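# Stand the toppled bottle upright in an empty carton cell

## Task

Take the one bottle lying on its side on the steel table and stand it, cap pointing up, in a carton cell that is empty; touch no other bottle's placement. It must stay there on its own after the gripper opens, so release it and pull the gripper away before finishing.

## Robot and tools

Robot: two arms, left_arm and right_arm, each ending in a two-finger gripper. All positions share one scene frame. Its origin sits on the table surface midway between the arms, +x points out across the table, +z points up, and left_arm is mounted on the +y side. The names left and right refer to the arms, not to image sides. On a gripper, the fingers extend along its own +z axis and close along its own y axis. The reported end_effector_position is the point between the finger pads, roughly 1 cm short of the tips. Reported hand positions can be somewhat wrong, especially far out, and motions usually settle a centimetre or more off target, most often too low.

Row format (used by both motion tools): 16 numbers, always both arms even if one is idle. Order: left_arm x, y, z, qw, qx, qy, qz, opening, then right_arm x, y, z, qw, qx, qy, qz, opening. x, y, z are an absolute target for that gripper's end_effector_position in metres, scene frame; qw..qz are an absolute target orientation (w first), scene frame. Opening runs from -1 (closed) to +1 (fully open, 0.094 m). Optionally 12 more numbers in 0..1 follow: per-joint stiffness multipliers, left_arm's six joints then right_arm's six, in Joint positions order; they persist until rewritten.

execute_actions(actions): actions is a list of up to 15 actions; each action is a list of up to 15 rows, each row lasting one 1/30 s control step. If fewer than 15 rows are given, the final row is repeated to fill the action. An empty list just returns current state and images. A target more than 0.6 m from the gripper's current position along any of that gripper's own axes gets the action rejected for both arms; if the first action fails this (checked against the latest reported state) or anything is malformed, nothing runs. Each control step, the commanded pose is clipped to within 70 mm and 16 degrees of the measured pose, and damped inverse kinematics favours position over orientation. After an action an arm drifts at most to its last clipped pose, so far targets need further actions. To hold an orientation, repeat the same quaternion you chose rather than copying a possibly drifted reported one.

move(target, speed, blocking): target is one row as above, an absolute pose per arm. The gripper travels in a straight line; both arms finish together, taking 0.5 to 10 s (cut off at 10 s if longer). speed is path top speed in m/s, 0.002 to 0.5, default 0.25; rotation is capped at twice that in rad/s. Rotation takes the shorter way. Paths ignore obstacles and the other arm; grippers can lag, wander, and overshoot the speed, notably near full arm extension. Faster contact hits harder, and targets set deeper past a contact press harder. Opening is applied at the move's start. The result adds a move: line with the ending (done, off_target, moving, held, fault) and limits (paced = target clipped; held = a check blocked steps, after which the arm may surge), plus each gripper's distance to its pose. With blocking=false the call returns after 0.5 s while the move continues; use wait(0) to poll, and wait or stop before sending new rows or moves.

wait(seconds): 0 to 10 s; arms keep their last command; a running move continues and the wait returns early when it ends. stop(): brakes a running move (needs stopping distance; fingers still continue). zoom_image(camera, region): camera is cam_low (504x504), cam_left_wrist or cam_right_wrist (616x616); region is [x0, y0, x1, y1] in pixels from the top-left, no larger than 504x504. finished_scene(scene): pass the current scene's number; irreversible, and the goal must already hold and keep holding.

Results: a state line 'left_arm: … | right_arm: …' with each pose; Hand target lines showing where the controller currently drives each gripper; grip_measured on the same scale as the commanded opening (true opening in metres is the last Joint positions value; each gripper may read about 1 mm off consistently); joint torques, which are offset, scaled and noisy; 'pose unreachable' when a clearance check altered or blocked an arm; FAULT, MOTOR HOT (from 85 °C) and OVER-TEMPERATURE FAULT (at 100 °C the arm goes limp and drops). Joint limits (rad): waist ±2.880, shoulder 0 to 3.142, elbow 0 to 3.019, wrist pitch -1.693 to 1.571, wrist yaw ±1.571, wrist roll ±2.094.

Grasping: command an opening below grip_measured to hold; about 0.03 below is firm, less is gentler. Pad force tops out near 50 to 62 N, less on very thin parts, with a brief spike on first contact. Loose objects or held ones may occasionally be tugged or nudged by the scene.

Avoid: knocking or placing anything off the table (automatic failure), dropping or slamming the bottle, hard pushes, arms colliding or pressing each other, and holding loads long enough to overheat. An idle arm should be sent its last reported full pose and desired opening every call. Finish with the bottle upright, cap up, in an empty cell, gripper open and withdrawn.

Each tool is called in YAML: its name, and indented under it one key for each argument.

## Session

execute_actions:
  actions: []

Scene clock: 0.00 s.
left_arm: end_effector_position=(+0.2024, +0.1846, +0.2128) grip_measured=+1.000 end_effector_quat_wxyz=(-0.146, -0.439, +0.861, -0.213) | right_arm: end_effector_position=(+0.3168, -0.2080, +0.1360) grip_measured=+1.000 end_effector_quat_wxyz=(+0.217, +0.894, -0.344, +0.189)
Joint positions: left_arm=[-0.247  0.947  0.837 -1.512  0.52  -0.967  0.094] | right_arm=[ 0.861  1.327  0.886 -1.374  0.535 -1.603  0.094]
Joint velocities: left_arm=[-0.034 -0.015 -0.012 -0.002  0.022 -0.007  0.   ] | right_arm=[-0.005 -0.015 -0.007  0.012  0.037  0.007  0.   ]
Joint torques (N m, as the arm reports them, + toward a larger angle): no reading
Hand target (left_arm): +0.207, +0.184, +0.219; -0.139, -0.437, +0.862, -0.217
Hand target (right_arm): +0.321, -0.204, +0.140; +0.211, +0.894, -0.345, +0.191
Joint stiffness scale: left_arm=[1. 1. 1. 1. 1. 1.] | right_arm=[1. 1. 1. 1. 1. 1.]

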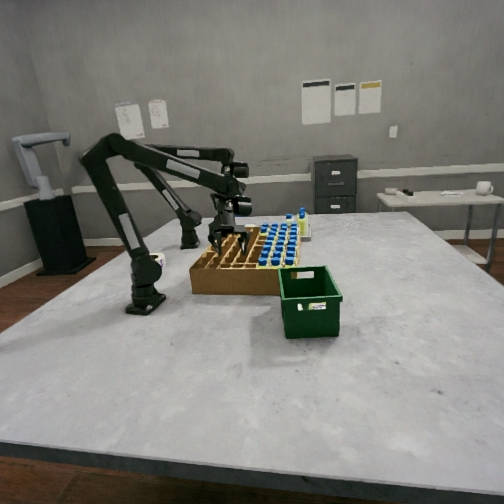

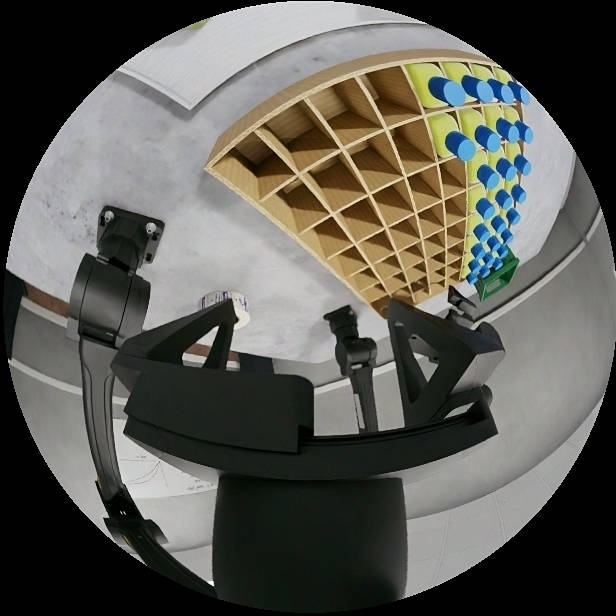

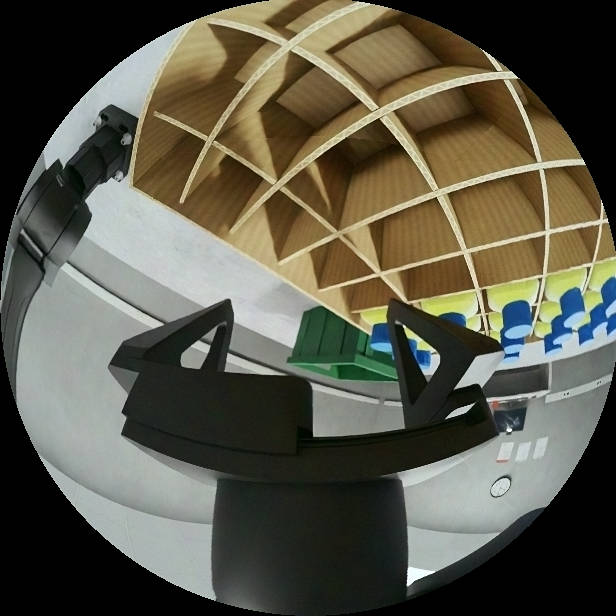

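zoom_image:
  camera: "cam_low"
  region: [120,180,360,350]

move:
  target: [0.25,0.35,0.32,0,0,1,0,1,0.2,-0.35,0.3,0,0,1,0,1]

Region (120, 180, 360, 350) of cam_low's 504x504 image, scaled by 2.100, with more detail than that image has; it fills the top 357 rows of this view, and the rest is white.

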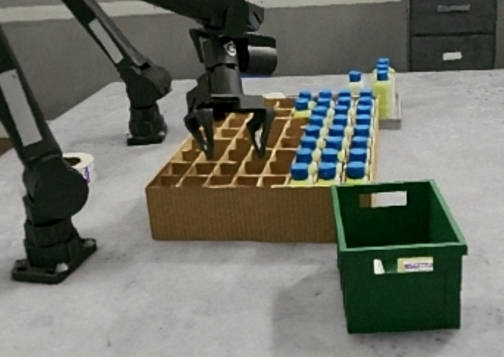

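Scene clock: 11.03 s.
left_arm: end_effector_position=(+0.2443, +0.3447, +0.3081) grip_measured=+1.000 end_effector_quat_wxyz=(+0.035, -0.002, +0.999, +0.008) | right_arm: end_effector_position=(+0.2011, -0.3430, +0.2718) grip_measured=+1.000 end_effector_quat_wxyz=(+0.085, -0.018, +0.996, +0.002)
Joint positions: left_arm=[ 0.039  1.006  1.181 -1.675  0.001  0.245  0.094] | right_arm=[ 0.067  0.609  0.904 -1.697 -0.016 -0.09   0.094]
Joint velocities: left_arm=[ 0.005 -0.015 -0.012 -0.017 -0.022 -0.007  0.   ] | right_arm=[-0.005 -0.005  0.002  0.007  0.051  0.007  0.   ]
Joint torques (N m, as the arm reports them, + toward a larger angle): left_arm=[ 1.89 -2.84 12.81 -0.23 -0.16  0.09] | right_arm=[-1.16  0.28 11.38  0.26 -0.04  0.15]
Hand target (left_arm): +0.250, +0.349, +0.319; +0.040, -0.000, +0.999, +0.012
Hand target (right_arm): +0.204, -0.345, +0.294; +0.111, -0.003, +0.994, +0.002
Off the commanded pose (left_arm): 0.014 m, 4 deg.
Off the commanded pose (right_arm): 0.029 m, 10 deg.
Joint stiffness scale: left_arm=[1. 1. 1. 1. 1. 1.] | right_arm=[1. 1. 1. 1. 1. 1.]
joint sent to its limit (left arm) — the command would take joint 4 (wrist pitch) past its lower limit, so that joint was sent only as far as its limit.
joint sent to its limit (right arm) — the command would take joint 4 (wrist pitch) past its lower limit, so that joint was sent only as far as its limit.
move: off_target (left_arm, right_arm)

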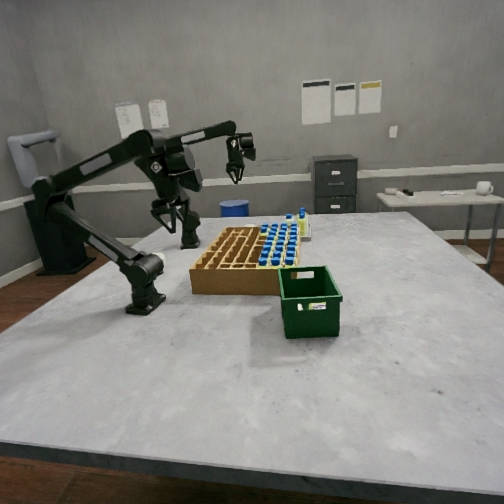

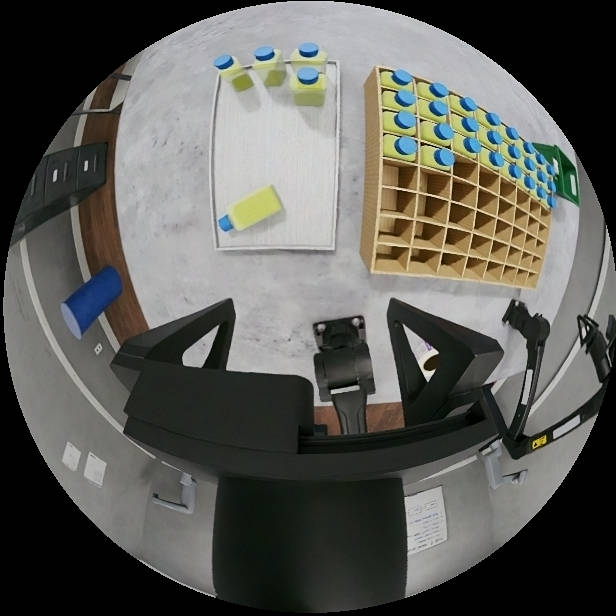

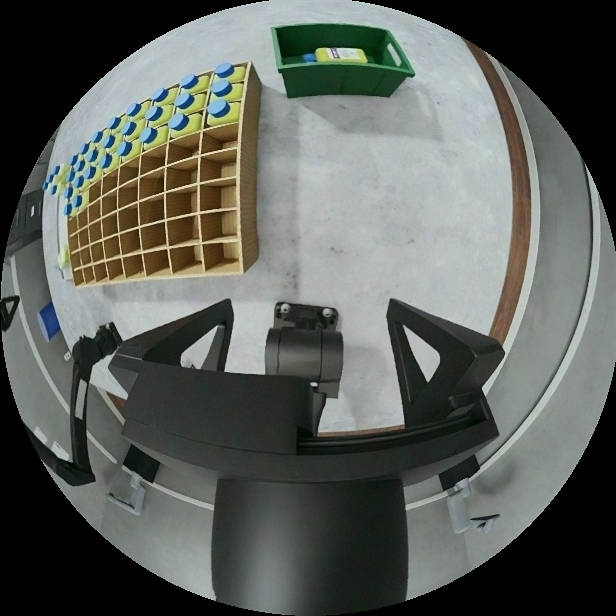

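move:
  target: [0.33,0.455,0.15,0,-0.866,0.5,0,1,0.2011,-0.343,0.2718,0.085,-0.018,0.996,0.002,1]

Scene clock: 26.60 s.
left_arm: end_effector_position=(+0.3256, +0.4496, +0.1564) grip_measured=+1.000 end_effector_quat_wxyz=(-0.001, +0.861, -0.508, -0.002) | right_arm: end_effector_position=(+0.2011, -0.3430, +0.2718) grip_measured=+1.000 end_effector_quat_wxyz=(+0.085, -0.017, +0.996, +0.002)
Joint positions: left_arm=[ 0.251  1.385  1.085 -1.271 -0.004 -1.614  0.094] | right_arm=[ 0.067  0.609  0.904 -1.697 -0.016 -0.088  0.094]
Joint velocities: left_arm=[ 0.034 -0.005 -0.012 -0.012 -0.037 -0.051  0.   ] | right_arm=[-0.015 -0.015 -0.007 -0.002 -0.051 -0.081  0.   ]
Joint torques (N m, as the arm reports them, + toward a larger angle): left_arm=[ 1.64 -8.74  9.26  0.54 -0.05 -0.15] | right_arm=[ 0.36 -0.09  7.74  0.7   0.04 -0.04]
Hand target (left_arm): +0.329, +0.454, +0.152; -0.000, +0.866, -0.500, -0.000
Hand target (right_arm): +0.201, -0.343, +0.272; +0.085, -0.018, +0.996, +0.002
Off the commanded pose (left_arm): 0.009 m, 1 deg.
Off the commanded pose (right_arm): 0.000 m, 0 deg.
Joint stiffness scale: left_arm=[1. 1. 1. 1. 1. 1.] | right_arm=[1. 1. 1. 1. 1. 1.]
move: done

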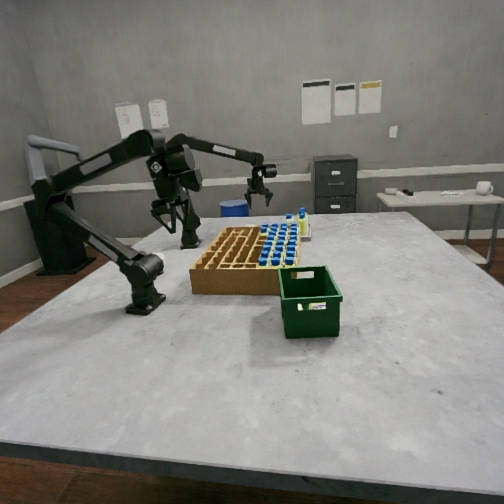

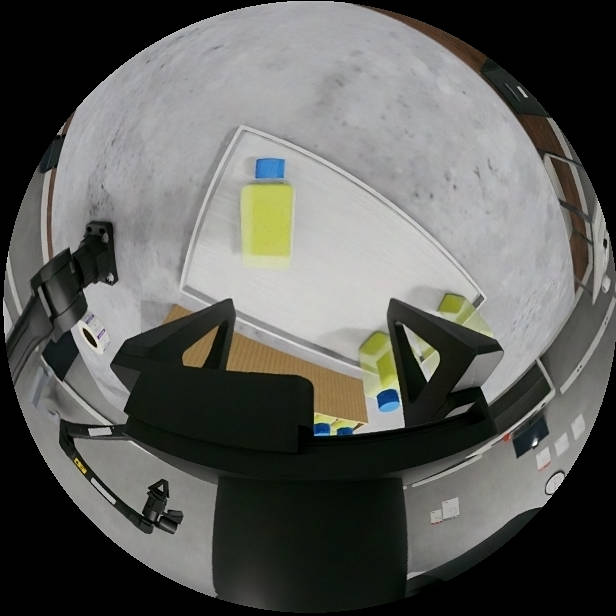

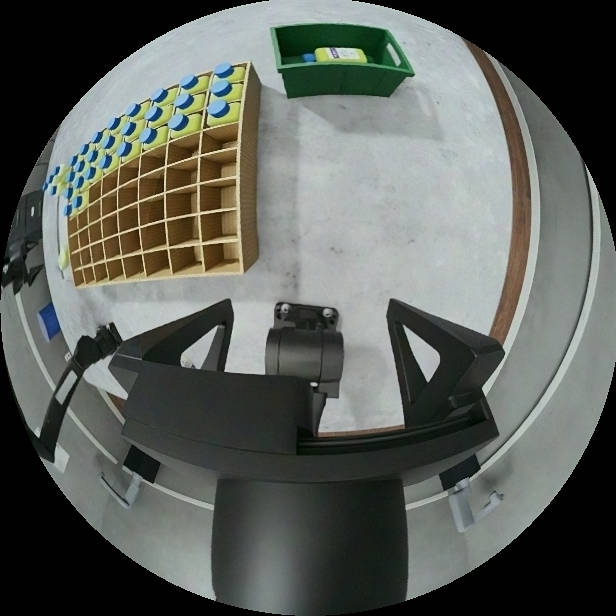

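move:
  target: [0.272,0.467,0.09,0,-0.866,0.5,0,1,0.2011,-0.343,0.2718,0.085,-0.018,0.996,0.002,1]

Scene clock: 30.20 s.
left_arm: end_effector_position=(+0.2673, +0.4643, +0.0865) grip_measured=+1.000 end_effector_quat_wxyz=(+0.009, +0.869, -0.495, -0.007) | right_arm: end_effector_position=(+0.2011, -0.3430, +0.2718) grip_measured=+1.000 end_effector_quat_wxyz=(+0.085, -0.017, +0.996, +0.002)
Joint positions: left_arm=[ 0.366  1.364  0.864 -1.094 -0.004 -1.531  0.094] | right_arm=[ 0.067  0.609  0.904 -1.697 -0.016 -0.088  0.094]
Joint velocities: left_arm=[-0.005 -0.005  0.002  0.007 -0.066  0.007  0.   ] | right_arm=[ 0.005 -0.005 -0.007  0.002 -0.007 -0.007  0.   ]
Joint torques (N m, as the arm reports them, + toward a larger angle): left_arm=[ 0.83 -9.29  8.47  0.45 -0.04  0.12] | right_arm=[-0.15  0.32  7.61  0.86  0.01 -0.03]
Hand target (left_arm): +0.272, +0.466, +0.090; -0.000, +0.866, -0.500, -0.000
Hand target (right_arm): +0.201, -0.343, +0.272; +0.085, -0.018, +0.996, +0.002
Off the commanded pose (left_arm): 0.006 m, 1 deg.
Off the commanded pose (right_arm): 0.000 m, 0 deg.
Joint stiffness scale: left_arm=[1. 1. 1. 1. 1. 1.] | right_arm=[1. 1. 1. 1. 1. 1.]
move: done

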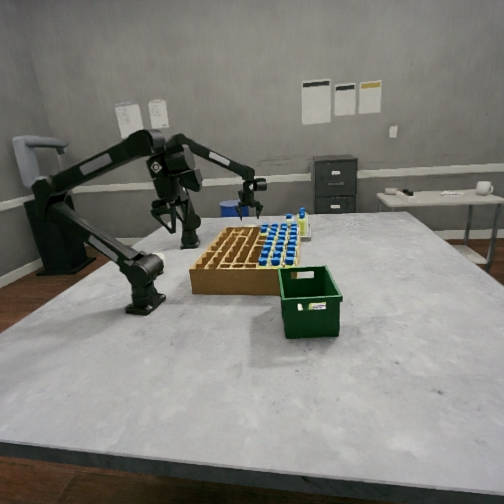

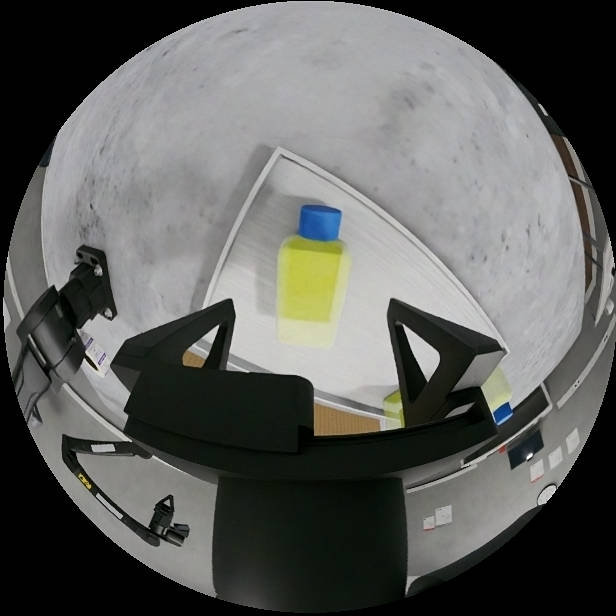

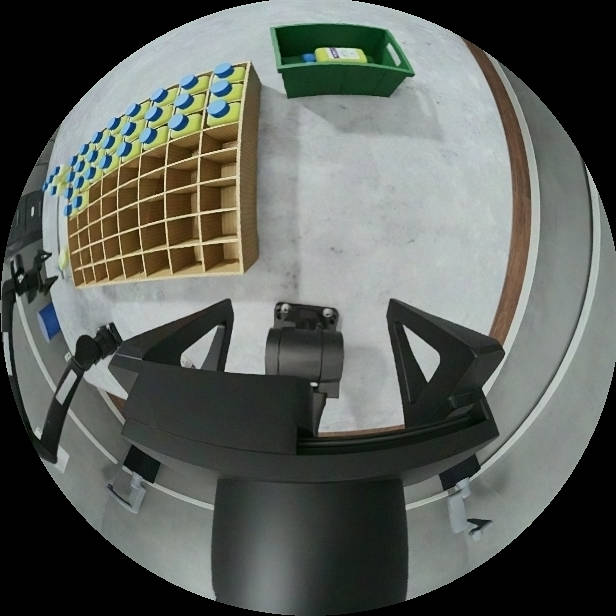

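move:
  target: [0.27,0.477,0.04,0,-0.843,0.537,0,1,0.2011,-0.343,0.2718,0.085,-0.018,0.996,0.002,1]
  speed: 0.1

move:
  target: [0.27,0.477,0.04,0,-0.843,0.537,0,-0.05,0.2011,-0.343,0.2718,0.085,-0.018,0.996,0.002,1]

Scene clock: 34.50 s.
left_arm: end_effector_position=(+0.2698, +0.4742, +0.0450) grip_measured=+1.000 end_effector_quat_wxyz=(-0.001, +0.844, -0.536, -0.001) | right_arm: end_effector_position=(+0.2011, -0.3430, +0.2718) grip_measured=+1.000 end_effector_quat_wxyz=(+0.085, -0.017, +0.996, +0.002)
Joint positions: left_arm=[ 0.387  1.436  0.809 -0.943 -0.004 -1.415  0.094] | right_arm=[ 0.067  0.609  0.904 -1.697 -0.016 -0.088  0.094]
Joint velocities: left_arm=[-0.005 -0.005  0.007  0.002  0.051  0.022  0.   ] | right_arm=[-0.005 -0.015 -0.002 -0.002 -0.007  0.066  0.   ]
Joint torques (N m, as the arm reports them, + toward a larger angle): left_arm=[ 2.1  -7.7   7.42  0.57 -0.02  0.08] | right_arm=[-0.53  0.16  7.63  0.71  0.   -0.09]
Hand target (left_arm): +0.270, +0.477, +0.041; -0.000, +0.843, -0.537, -0.000
Hand target (right_arm): +0.201, -0.343, +0.272; +0.085, -0.018, +0.996, +0.002
Off the commanded pose (left_arm): 0.006 m, 0 deg.
Off the commanded pose (right_arm): 0.000 m, 0 deg.
Joint stiffness scale: left_arm=[1. 1. 1. 1. 1. 1.] | right_arm=[1. 1. 1. 1. 1. 1.]
move: done

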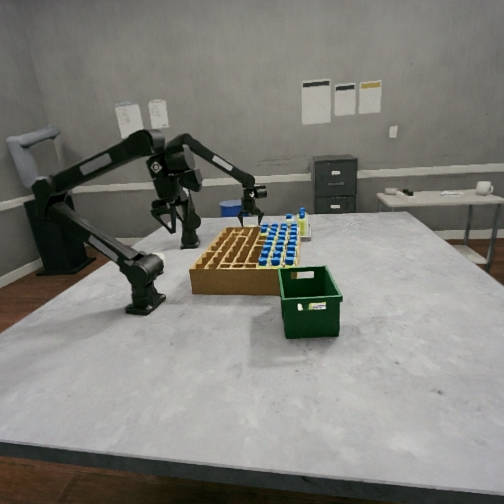

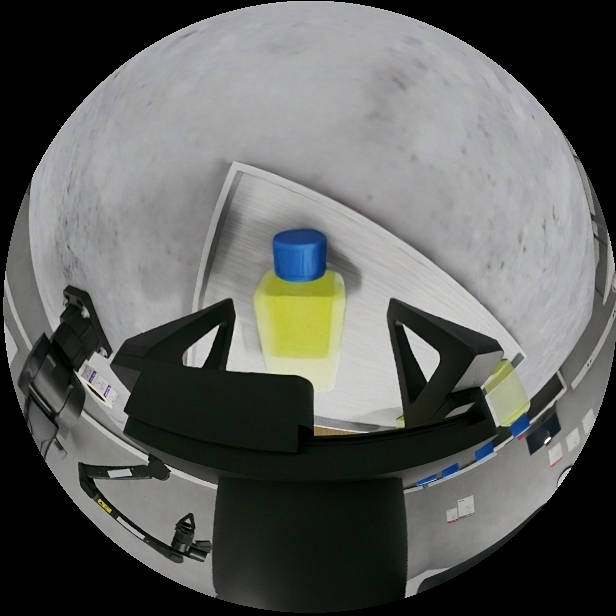

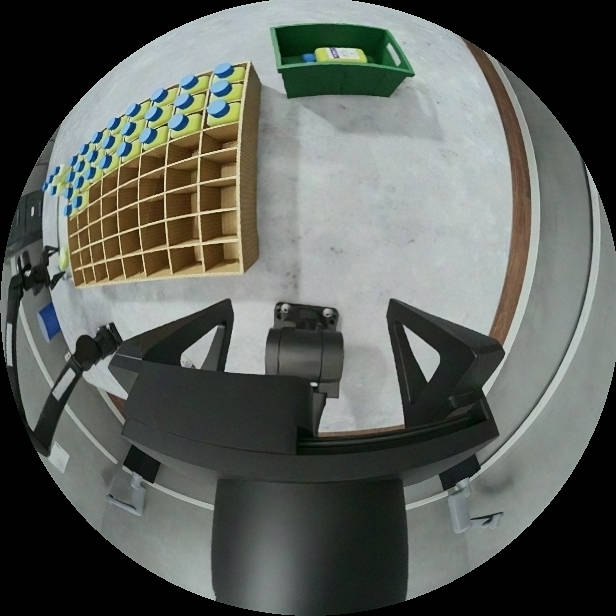

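Scene clock: 35.20 s.
left_arm: end_effector_position=(+0.2700, +0.4743, +0.0450) grip_measured=+0.069 end_effector_quat_wxyz=(-0.002, +0.844, -0.537, -0.001) | right_arm: end_effector_position=(+0.2011, -0.3430, +0.2718) grip_measured=+1.000 end_effector_quat_wxyz=(+0.085, -0.017, +0.996, +0.002)
Joint positions: left_arm=[ 0.387  1.436  0.809 -0.942 -0.004 -1.413  0.05 ] | right_arm=[ 0.067  0.609  0.904 -1.697 -0.016 -0.088  0.094]
Joint velocities: left_arm=[ 0.015 -0.005  0.022  0.007 -0.007 -0.007  0.   ] | right_arm=[-0.015 -0.005 -0.012 -0.007  0.037  0.007  0.   ]
Joint torques (N m, as the arm reports them, + toward a larger angle): left_arm=[ 1.88 -7.68  7.21  0.69 -0.05  0.05] | right_arm=[-0.08  0.01  7.71  0.8   0.06  0.  ]
Hand target (left_arm): +0.270, +0.477, +0.040; -0.000, +0.843, -0.537, +0.000
Hand target (right_arm): +0.201, -0.343, +0.272; +0.085, -0.018, +0.996, +0.002
Off the commanded pose (left_arm): 0.006 m, 0 deg.
Off the commanded pose (right_arm): 0.000 m, 0 deg.
Joint stiffness scale: left_arm=[1. 1. 1. 1. 1. 1.] | right_arm=[1. 1. 1. 1. 1. 1.]
move: done

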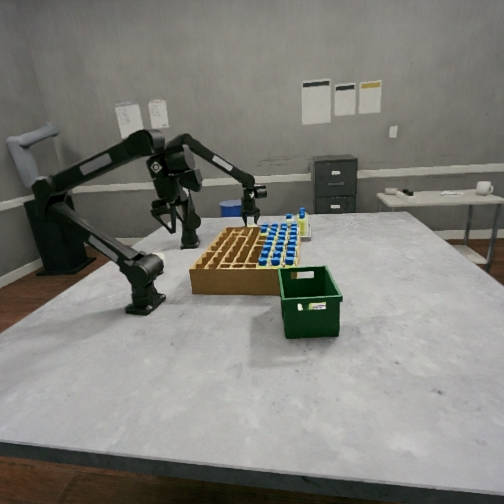

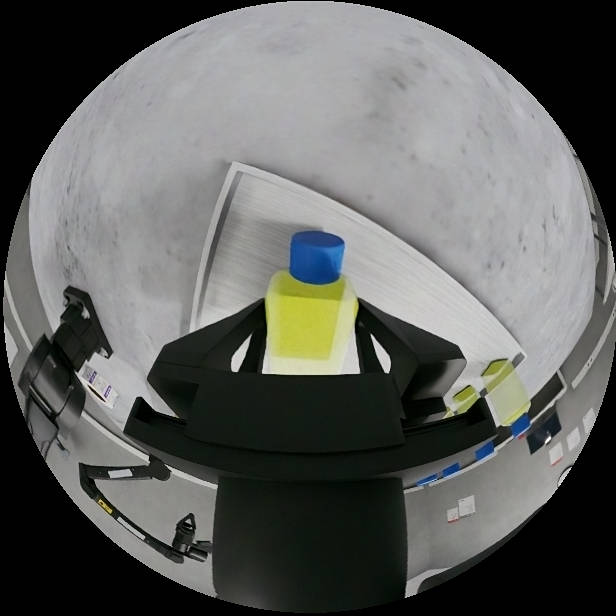

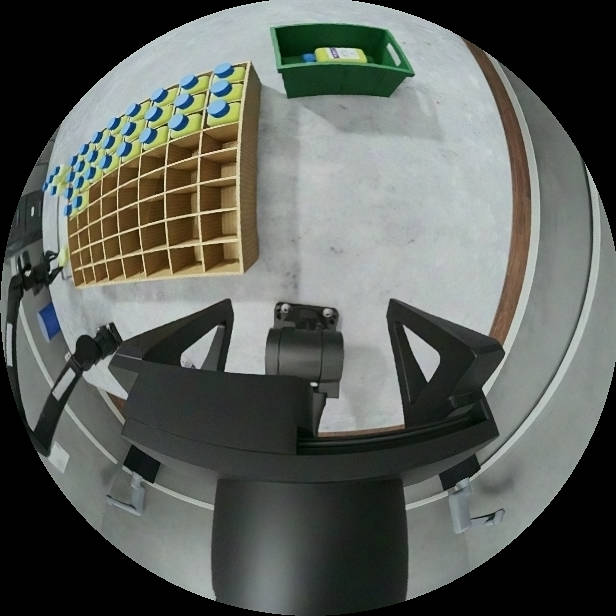

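move:
  target: [0.27,0.477,0.14,0,-0.843,0.537,0,-0.05,0.2011,-0.343,0.2718,0.085,-0.018,0.996,0.002,1]

move:
  target: [0.17,0.6,0.16,0,-0.383,0.924,0,-0.05,0.2011,-0.343,0.2718,0.085,-0.018,0.996,0.002,1]
  speed: 0.4

move:
  target: [0.22,0.66,0.11,0.653,-0.271,0.653,0.271,-0.05,0.2011,-0.343,0.2718,0.085,-0.018,0.996,0.002,1]
  speed: 0.3

Scene clock: 41.20 s.
left_arm: end_effector_position=(+0.2655, +0.4713, +0.1325) grip_measured=+0.069 end_effector_quat_wxyz=(+0.002, +0.844, -0.537, -0.003) | right_arm: end_effector_position=(+0.2011, -0.3430, +0.2718) grip_measured=+1.000 end_effector_quat_wxyz=(+0.085, -0.017, +0.996, +0.002)
Joint positions: left_arm=[ 0.387  1.302  0.94  -1.214 -0.004 -1.412  0.05 ] | right_arm=[ 0.067  0.609  0.904 -1.697 -0.016 -0.088  0.094]
Joint velocities: left_arm=[-0.015 -0.005 -0.012  0.002 -0.007  0.022 -0.   ] | right_arm=[ 0.005 -0.005  0.002 -0.007  0.007  0.022  0.   ]
Joint torques (N m, as the arm reports them, + toward a larger angle): left_arm=[ 1.5  -7.63 10.94 -0.57 -0.02  0.1 ] | right_arm=[-0.74  1.31  7.6   0.76 -0.01  0.  ]
Hand target (left_arm): +0.270, +0.477, +0.139; +0.000, +0.843, -0.537, -0.000
Hand target (right_arm): +0.201, -0.343, +0.272; +0.085, -0.018, +0.996, +0.002
Off the commanded pose (left_arm): 0.010 m, 0 deg.
Off the commanded pose (right_arm): 0.000 m, 0 deg.
Joint stiffness scale: left_arm=[1. 1. 1. 1. 1. 1.] | right_arm=[1. 1. 1. 1. 1. 1.]
move: done

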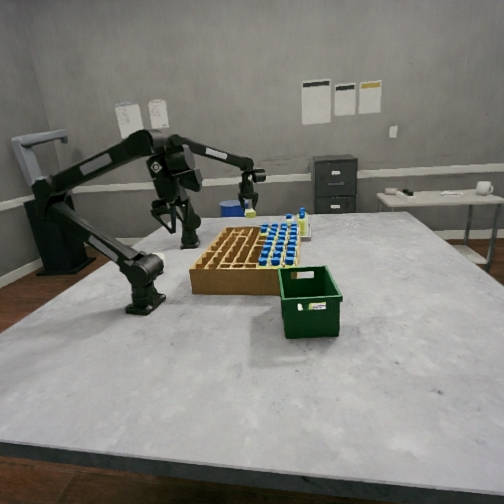

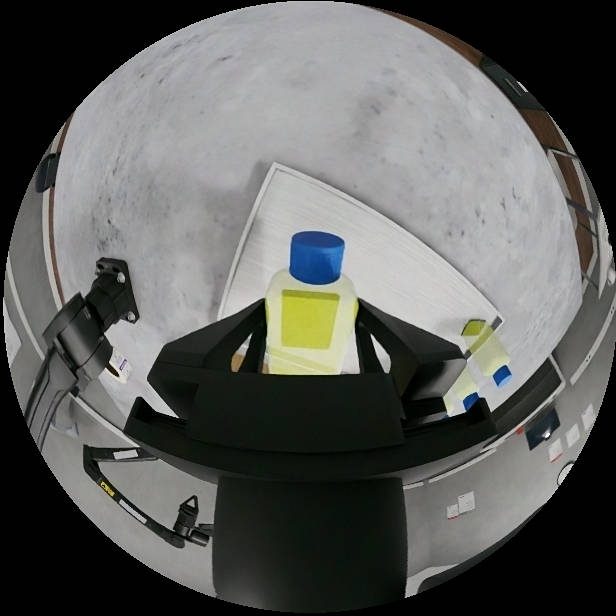

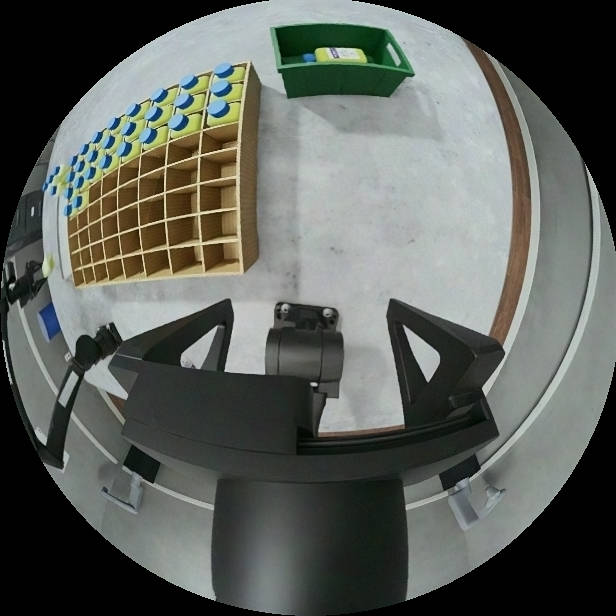

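Scene clock: 44.10 s.
left_arm: end_effector_position=(+0.1657, +0.5866, +0.1442) grip_measured=+0.054 end_effector_quat_wxyz=(-0.014, -0.385, +0.923, -0.009) | right_arm: end_effector_position=(+0.2011, -0.3430, +0.2718) grip_measured=+1.000 end_effector_quat_wxyz=(+0.085, -0.017, +0.996, +0.002)
Joint positions: left_arm=[ 0.824  1.351  1.018 -1.271 -0.002  0.242  0.05 ] | right_arm=[ 0.067  0.609  0.904 -1.697 -0.016 -0.088  0.094]
Joint velocities: left_arm=[-0.005 -0.015 -0.007 -0.012  0.037 -0.022 -0.001] | right_arm=[-0.005 -0.005 -0.002  0.012  0.007 -0.022  0.   ]
Joint torques (N m, as the arm reports them, + toward a larger angle): left_arm=[ 1.54 -9.56 12.39 -0.41 -0.02  0.08] | right_arm=[-2.09  1.47  7.85  0.76  0.04 -0.02]
Hand target (left_arm): +0.171, +0.598, +0.160; -0.000, -0.383, +0.924, +0.001
Hand target (right_arm): +0.201, -0.343, +0.272; +0.085, -0.018, +0.996, +0.002
Off the commanded pose (left_arm): 0.021 m, 2 deg.
Off the commanded pose (right_arm): 0.000 m, 0 deg.
Joint stiffness scale: left_arm=[1. 1. 1. 1. 1. 1.] | right_arm=[1. 1. 1. 1. 1. 1.]
move: off_target (left_arm)

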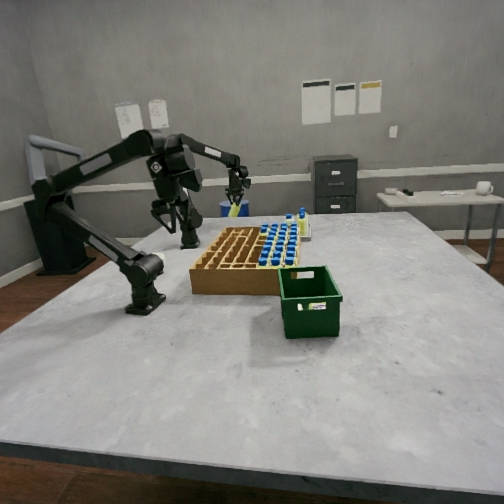

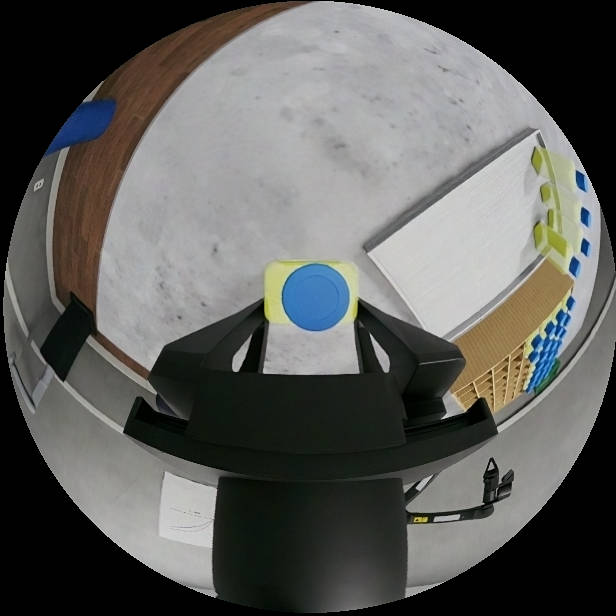

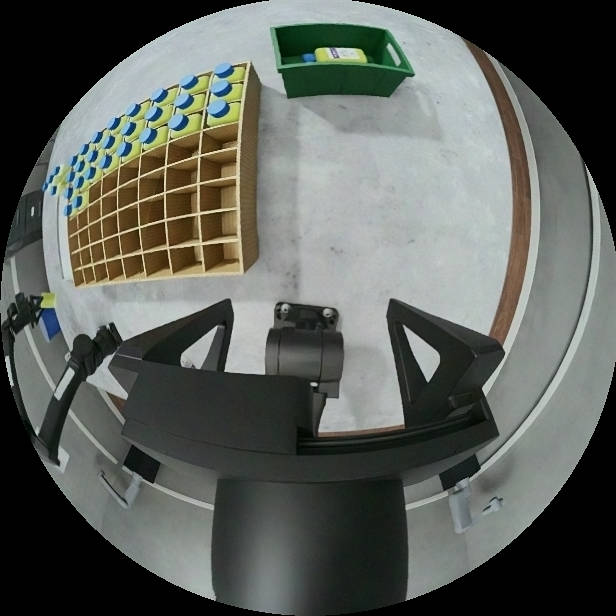

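Scene clock: 47.33 s.
left_arm: end_effector_position=(+0.2186, +0.6517, +0.1013) grip_measured=+0.054 end_effector_quat_wxyz=(+0.639, -0.277, +0.668, +0.263) | right_arm: end_effector_position=(+0.2011, -0.3430, +0.2718) grip_measured=+1.000 end_effector_quat_wxyz=(+0.085, -0.017, +0.996, +0.002)
Joint positions: left_arm=[0.936 1.744 0.301 1.394 0.362 0.015 0.05 ] | right_arm=[ 0.067  0.609  0.904 -1.697 -0.016 -0.088  0.094]
Joint velocities: left_arm=[-0.005 -0.024  0.007  0.007 -0.007 -0.022 -0.   ] | right_arm=[ 0.005  0.005 -0.007 -0.022  0.051  0.007  0.   ]
Joint torques (N m, as the arm reports them, + toward a larger angle): left_arm=[ 1.64 -8.69  4.04  3.05 -0.1  -0.12] | right_arm=[-0.24  0.28  7.67  0.89  0.01 -0.05]
Hand target (left_arm): +0.219, +0.658, +0.114; +0.652, -0.270, +0.654, +0.273
Hand target (right_arm): +0.201, -0.343, +0.272; +0.085, -0.018, +0.996, +0.002
Off the commanded pose (left_arm): 0.012 m, 3 deg.
Off the commanded pose (right_arm): 0.000 m, 0 deg.
Joint stiffness scale: left_arm=[1. 1. 1. 1. 1. 1.] | right_arm=[1. 1. 1. 1. 1. 1.]
move: off_target (left_arm)

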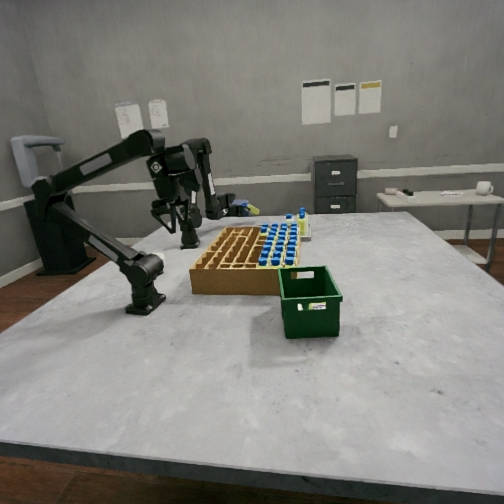

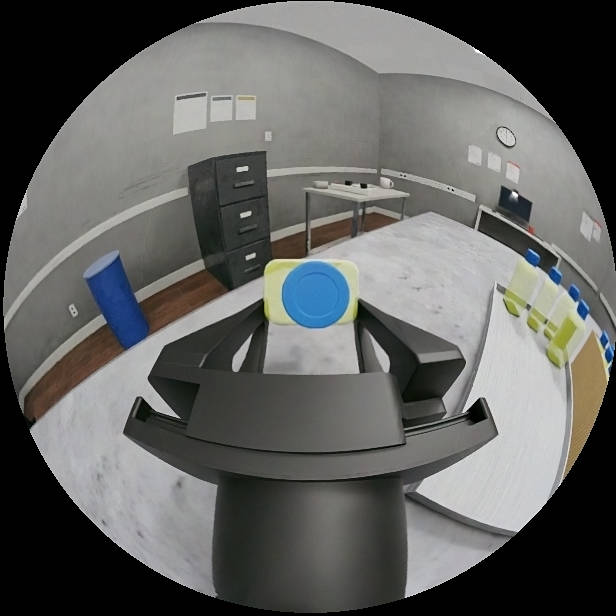

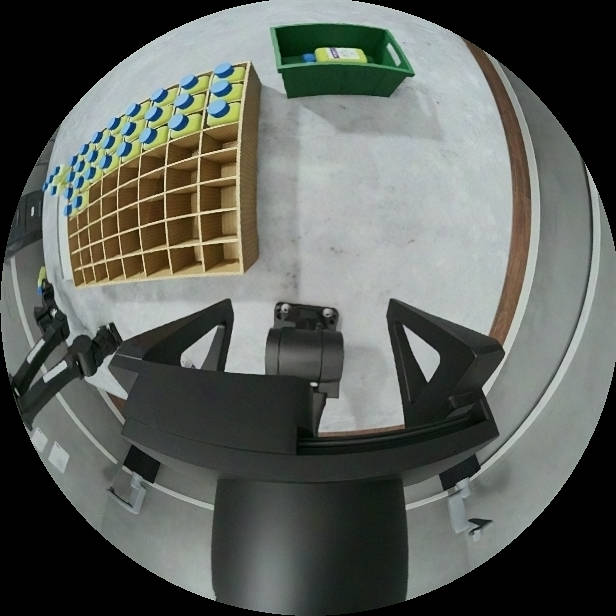

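move:
  target: [0.2,0.62,0.15,0.239,-0.37,0.892,0.099,-0.05,0.2011,-0.343,0.2718,0.085,-0.018,0.996,0.002,1]
  speed: 0.3

zoom_image:
  camera: "cam_low"
  region: [190,150,330,250]

Scene clock: 54.37 s.
left_arm: end_effector_position=(+0.1909, +0.6100, +0.1298) grip_measured=+0.054 end_effector_quat_wxyz=(+0.231, -0.379, +0.892, +0.089) | right_arm: end_effector_position=(+0.2011, -0.3430, +0.2718) grip_measured=+1.000 end_effector_quat_wxyz=(+0.085, -0.017, +0.996, +0.002)
Joint positions: left_arm=[ 0.862  1.152  0.726 -0.664  0.142  0.232  0.05 ] | right_arm=[ 0.067  0.609  0.904 -1.697 -0.016 -0.088  0.094]
Joint velocities: left_arm=[-0.005 -0.005  0.017  0.002 -0.037  0.022 -0.001] | right_arm=[ 0.005 -0.015 -0.017  0.012 -0.051  0.037  0.   ]
Joint torques (N m, as the arm reports them, + toward a larger angle): left_arm=[ 0.52 -6.39 13.14  0.5  -0.03  0.09] | right_arm=[-0.59  1.29  7.42  0.63  0.   -0.01]
Hand target (left_arm): +0.200, +0.621, +0.146; +0.240, -0.370, +0.892, +0.098
Hand target (right_arm): +0.201, -0.343, +0.272; +0.085, -0.018, +0.996, +0.002
Off the commanded pose (left_arm): 0.024 m, 2 deg.
Off the commanded pose (right_arm): 0.000 m, 0 deg.
Joint stiffness scale: left_arm=[1. 1. 1. 1. 1. 1.] | right_arm=[1. 1. 1. 1. 1. 1.]
move: off_target (left_arm)

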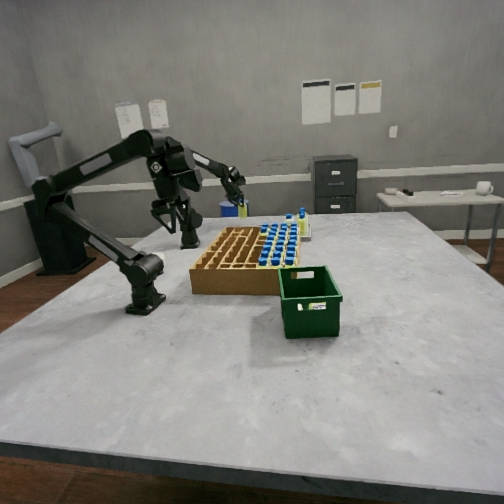

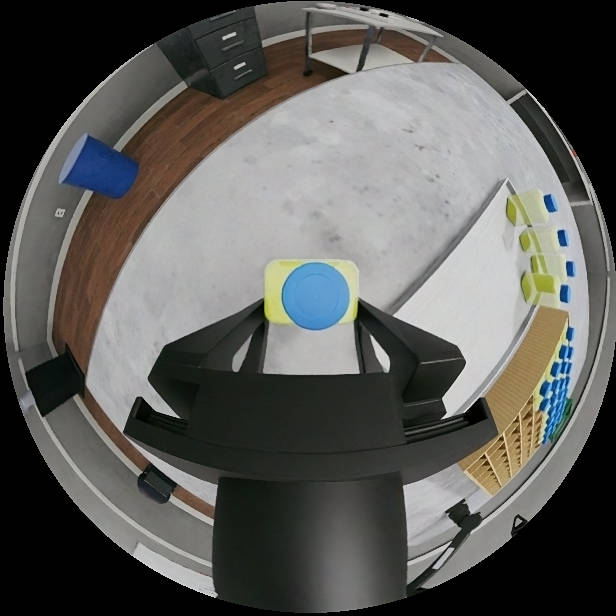

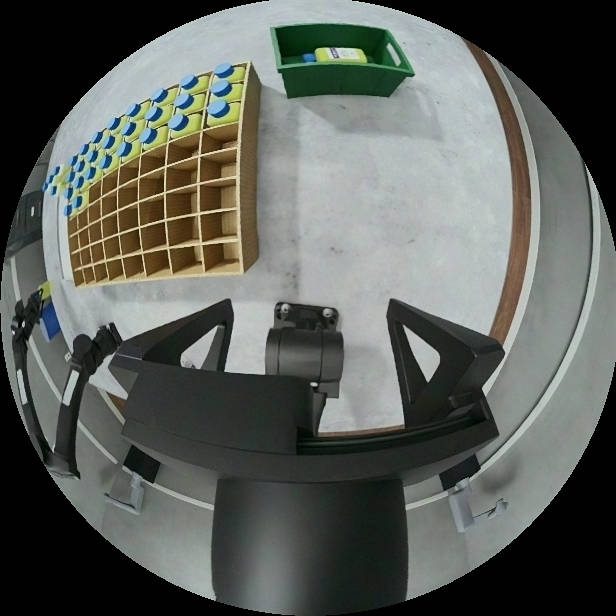

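Region (190, 150, 330, 250) of cam_low's 504x504 image, scaled by 3.600, with more detail than that image has; it fills the top 360 rows of this view, and the rest is white.

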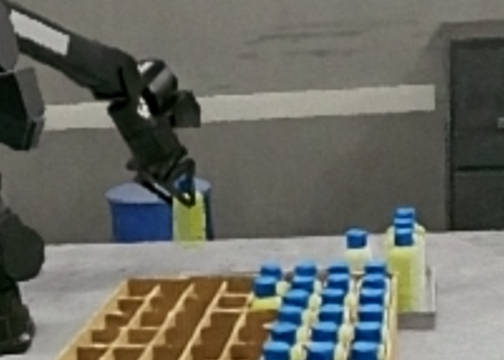

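move:
  target: [0.2,0.62,0.085,0.239,-0.37,0.892,0.099,-0.05,0.2011,-0.343,0.2718,0.085,-0.018,0.996,0.002,1]
  speed: 0.05

zoom_image:
  camera: "cam_low"
  region: [190,150,330,250]

Scene clock: 59.07 s.
left_arm: end_effector_position=(+0.1942, +0.6168, +0.0849) grip_measured=+0.054 end_effector_quat_wxyz=(+0.233, -0.378, +0.891, +0.094) | right_arm: end_effector_position=(+0.2011, -0.3430, +0.2718) grip_measured=+1.000 end_effector_quat_wxyz=(+0.085, -0.017, +0.996, +0.002)
Joint positions: left_arm=[ 0.862  1.243  0.659 -0.495  0.138  0.233  0.05 ] | right_arm=[ 0.067  0.609  0.904 -1.697 -0.016 -0.088  0.094]
Joint velocities: left_arm=[ 0.005 -0.005 -0.012 -0.002 -0.066 -0.051  0.   ] | right_arm=[-0.034 -0.015 -0.002 -0.017  0.066 -0.095  0.   ]
Joint torques (N m, as the arm reports them, + toward a larger angle): left_arm=[ 0.41 -6.3   8.95  1.97 -0.02  0.1 ] | right_arm=[-0.4   0.74  7.5   0.82  0.06 -0.05]
Hand target (left_arm): +0.200, +0.620, +0.086; +0.239, -0.370, +0.892, +0.099
Hand target (right_arm): +0.201, -0.343, +0.272; +0.085, -0.018, +0.996, +0.002
Off the commanded pose (left_arm): 0.007 m, 1 deg.
Off the commanded pose (right_arm): 0.000 m, 0 deg.
Joint stiffness scale: left_arm=[1. 1. 1. 1. 1. 1.] | right_arm=[1. 1. 1. 1. 1. 1.]
move: done

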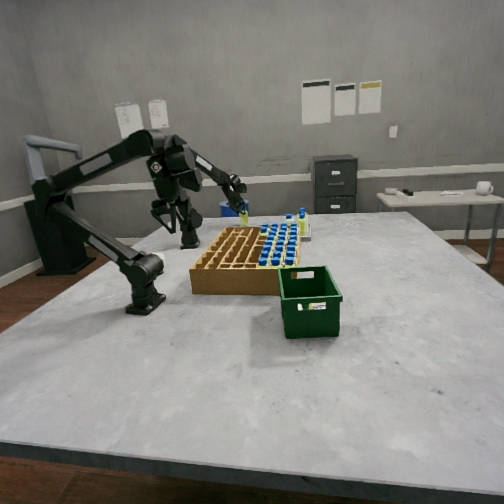

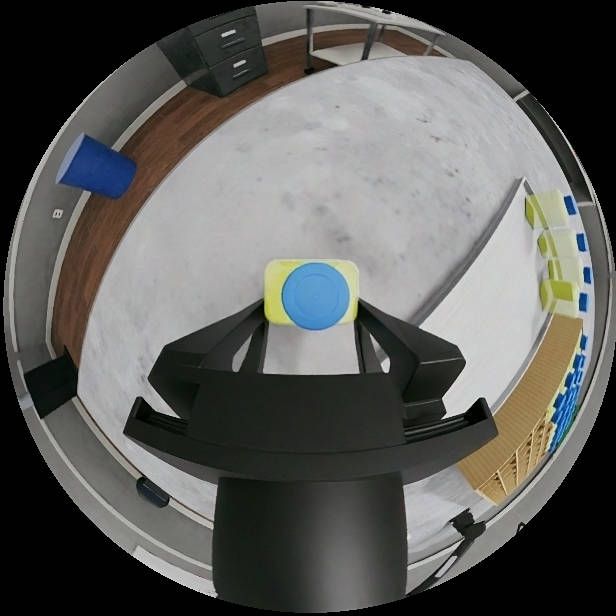

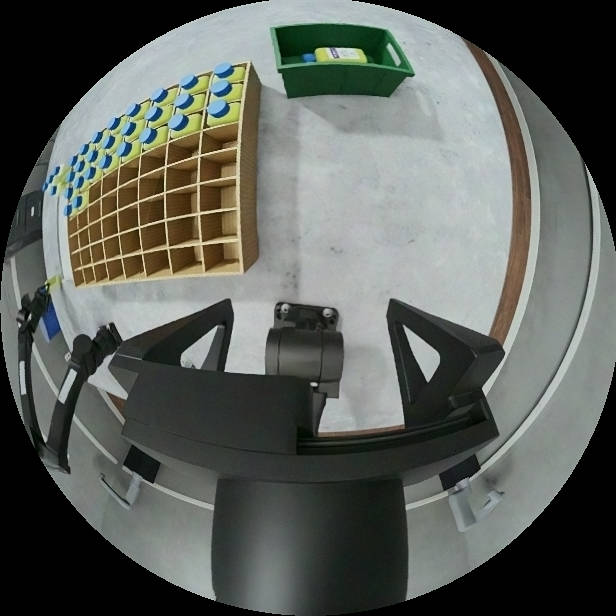

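Region (190, 150, 330, 250) of cam_low's 504x504 image, scaled by 3.600, with more detail than that image has; it fills the top 360 rows of this view, and the rest is white.

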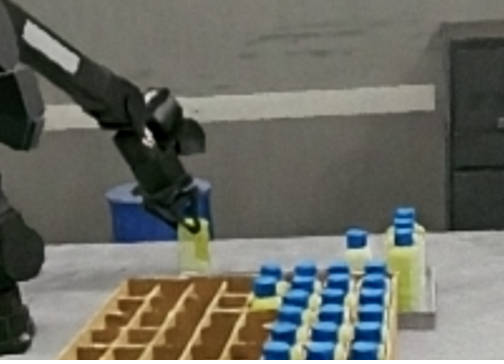

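move:
  target: [0.2,0.62,0.072,0.239,-0.37,0.892,0.099,-0.05,0.2011,-0.343,0.2718,0.085,-0.018,0.996,0.002,1]
  speed: 0.03

Scene clock: 61.83 s.
left_arm: end_effector_position=(+0.1978, +0.6224, +0.0840) grip_measured=+0.054 end_effector_quat_wxyz=(+0.246, -0.375, +0.888, +0.103) | right_arm: end_effector_position=(+0.2011, -0.3430, +0.2718) grip_measured=+1.000 end_effector_quat_wxyz=(+0.085, -0.017, +0.996, +0.002)
Joint positions: left_arm=[ 0.861  1.252  0.651 -0.445  0.139  0.233  0.05 ] | right_arm=[ 0.067  0.609  0.904 -1.697 -0.016 -0.088  0.094]
Joint velocities: left_arm=[-0.015 -0.005  0.002 -0.017  0.022  0.007  0.   ] | right_arm=[ 0.005 -0.005  0.007  0.007  0.007  0.051  0.   ]
Joint torques (N m, as the arm reports them, + toward a larger angle): left_arm=[ 0.8  -4.92  7.88  1.74 -0.03  0.09] | right_arm=[-0.4   1.03  7.6   0.68  0.   -0.03]
Hand target (left_arm): +0.200, +0.620, +0.072; +0.239, -0.370, +0.892, +0.099
Hand target (right_arm): +0.201, -0.343, +0.272; +0.085, -0.018, +0.996, +0.002
Off the commanded pose (left_arm): 0.012 m, 1 deg.
Off the commanded pose (right_arm): 0.000 m, 0 deg.
Joint stiffness scale: left_arm=[1. 1. 1. 1. 1. 1.] | right_arm=[1. 1. 1. 1. 1. 1.]
move: off_target (left_arm)

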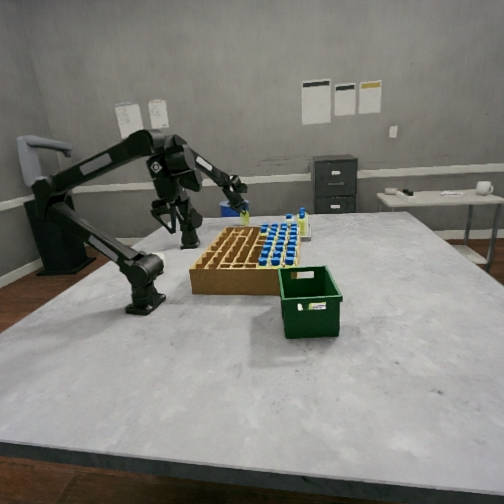

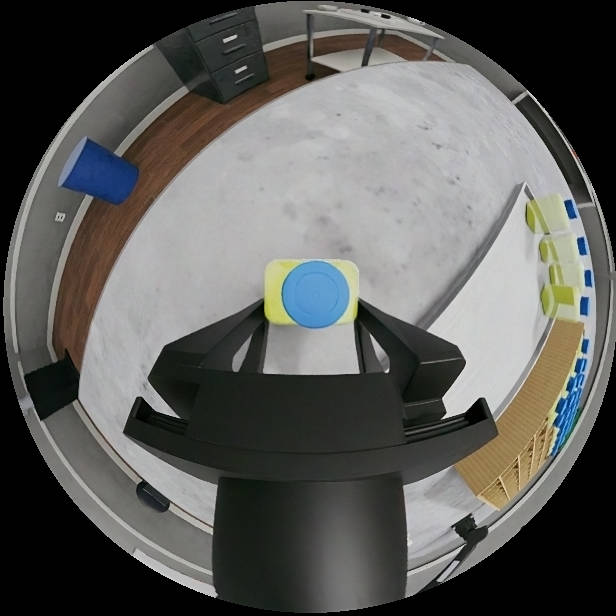

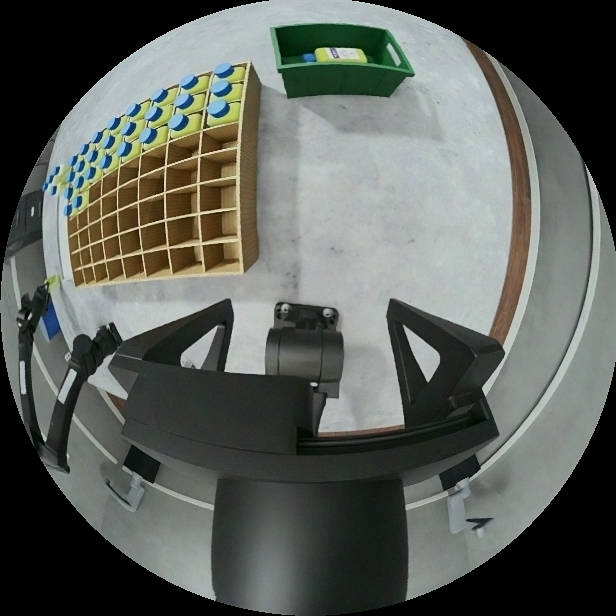

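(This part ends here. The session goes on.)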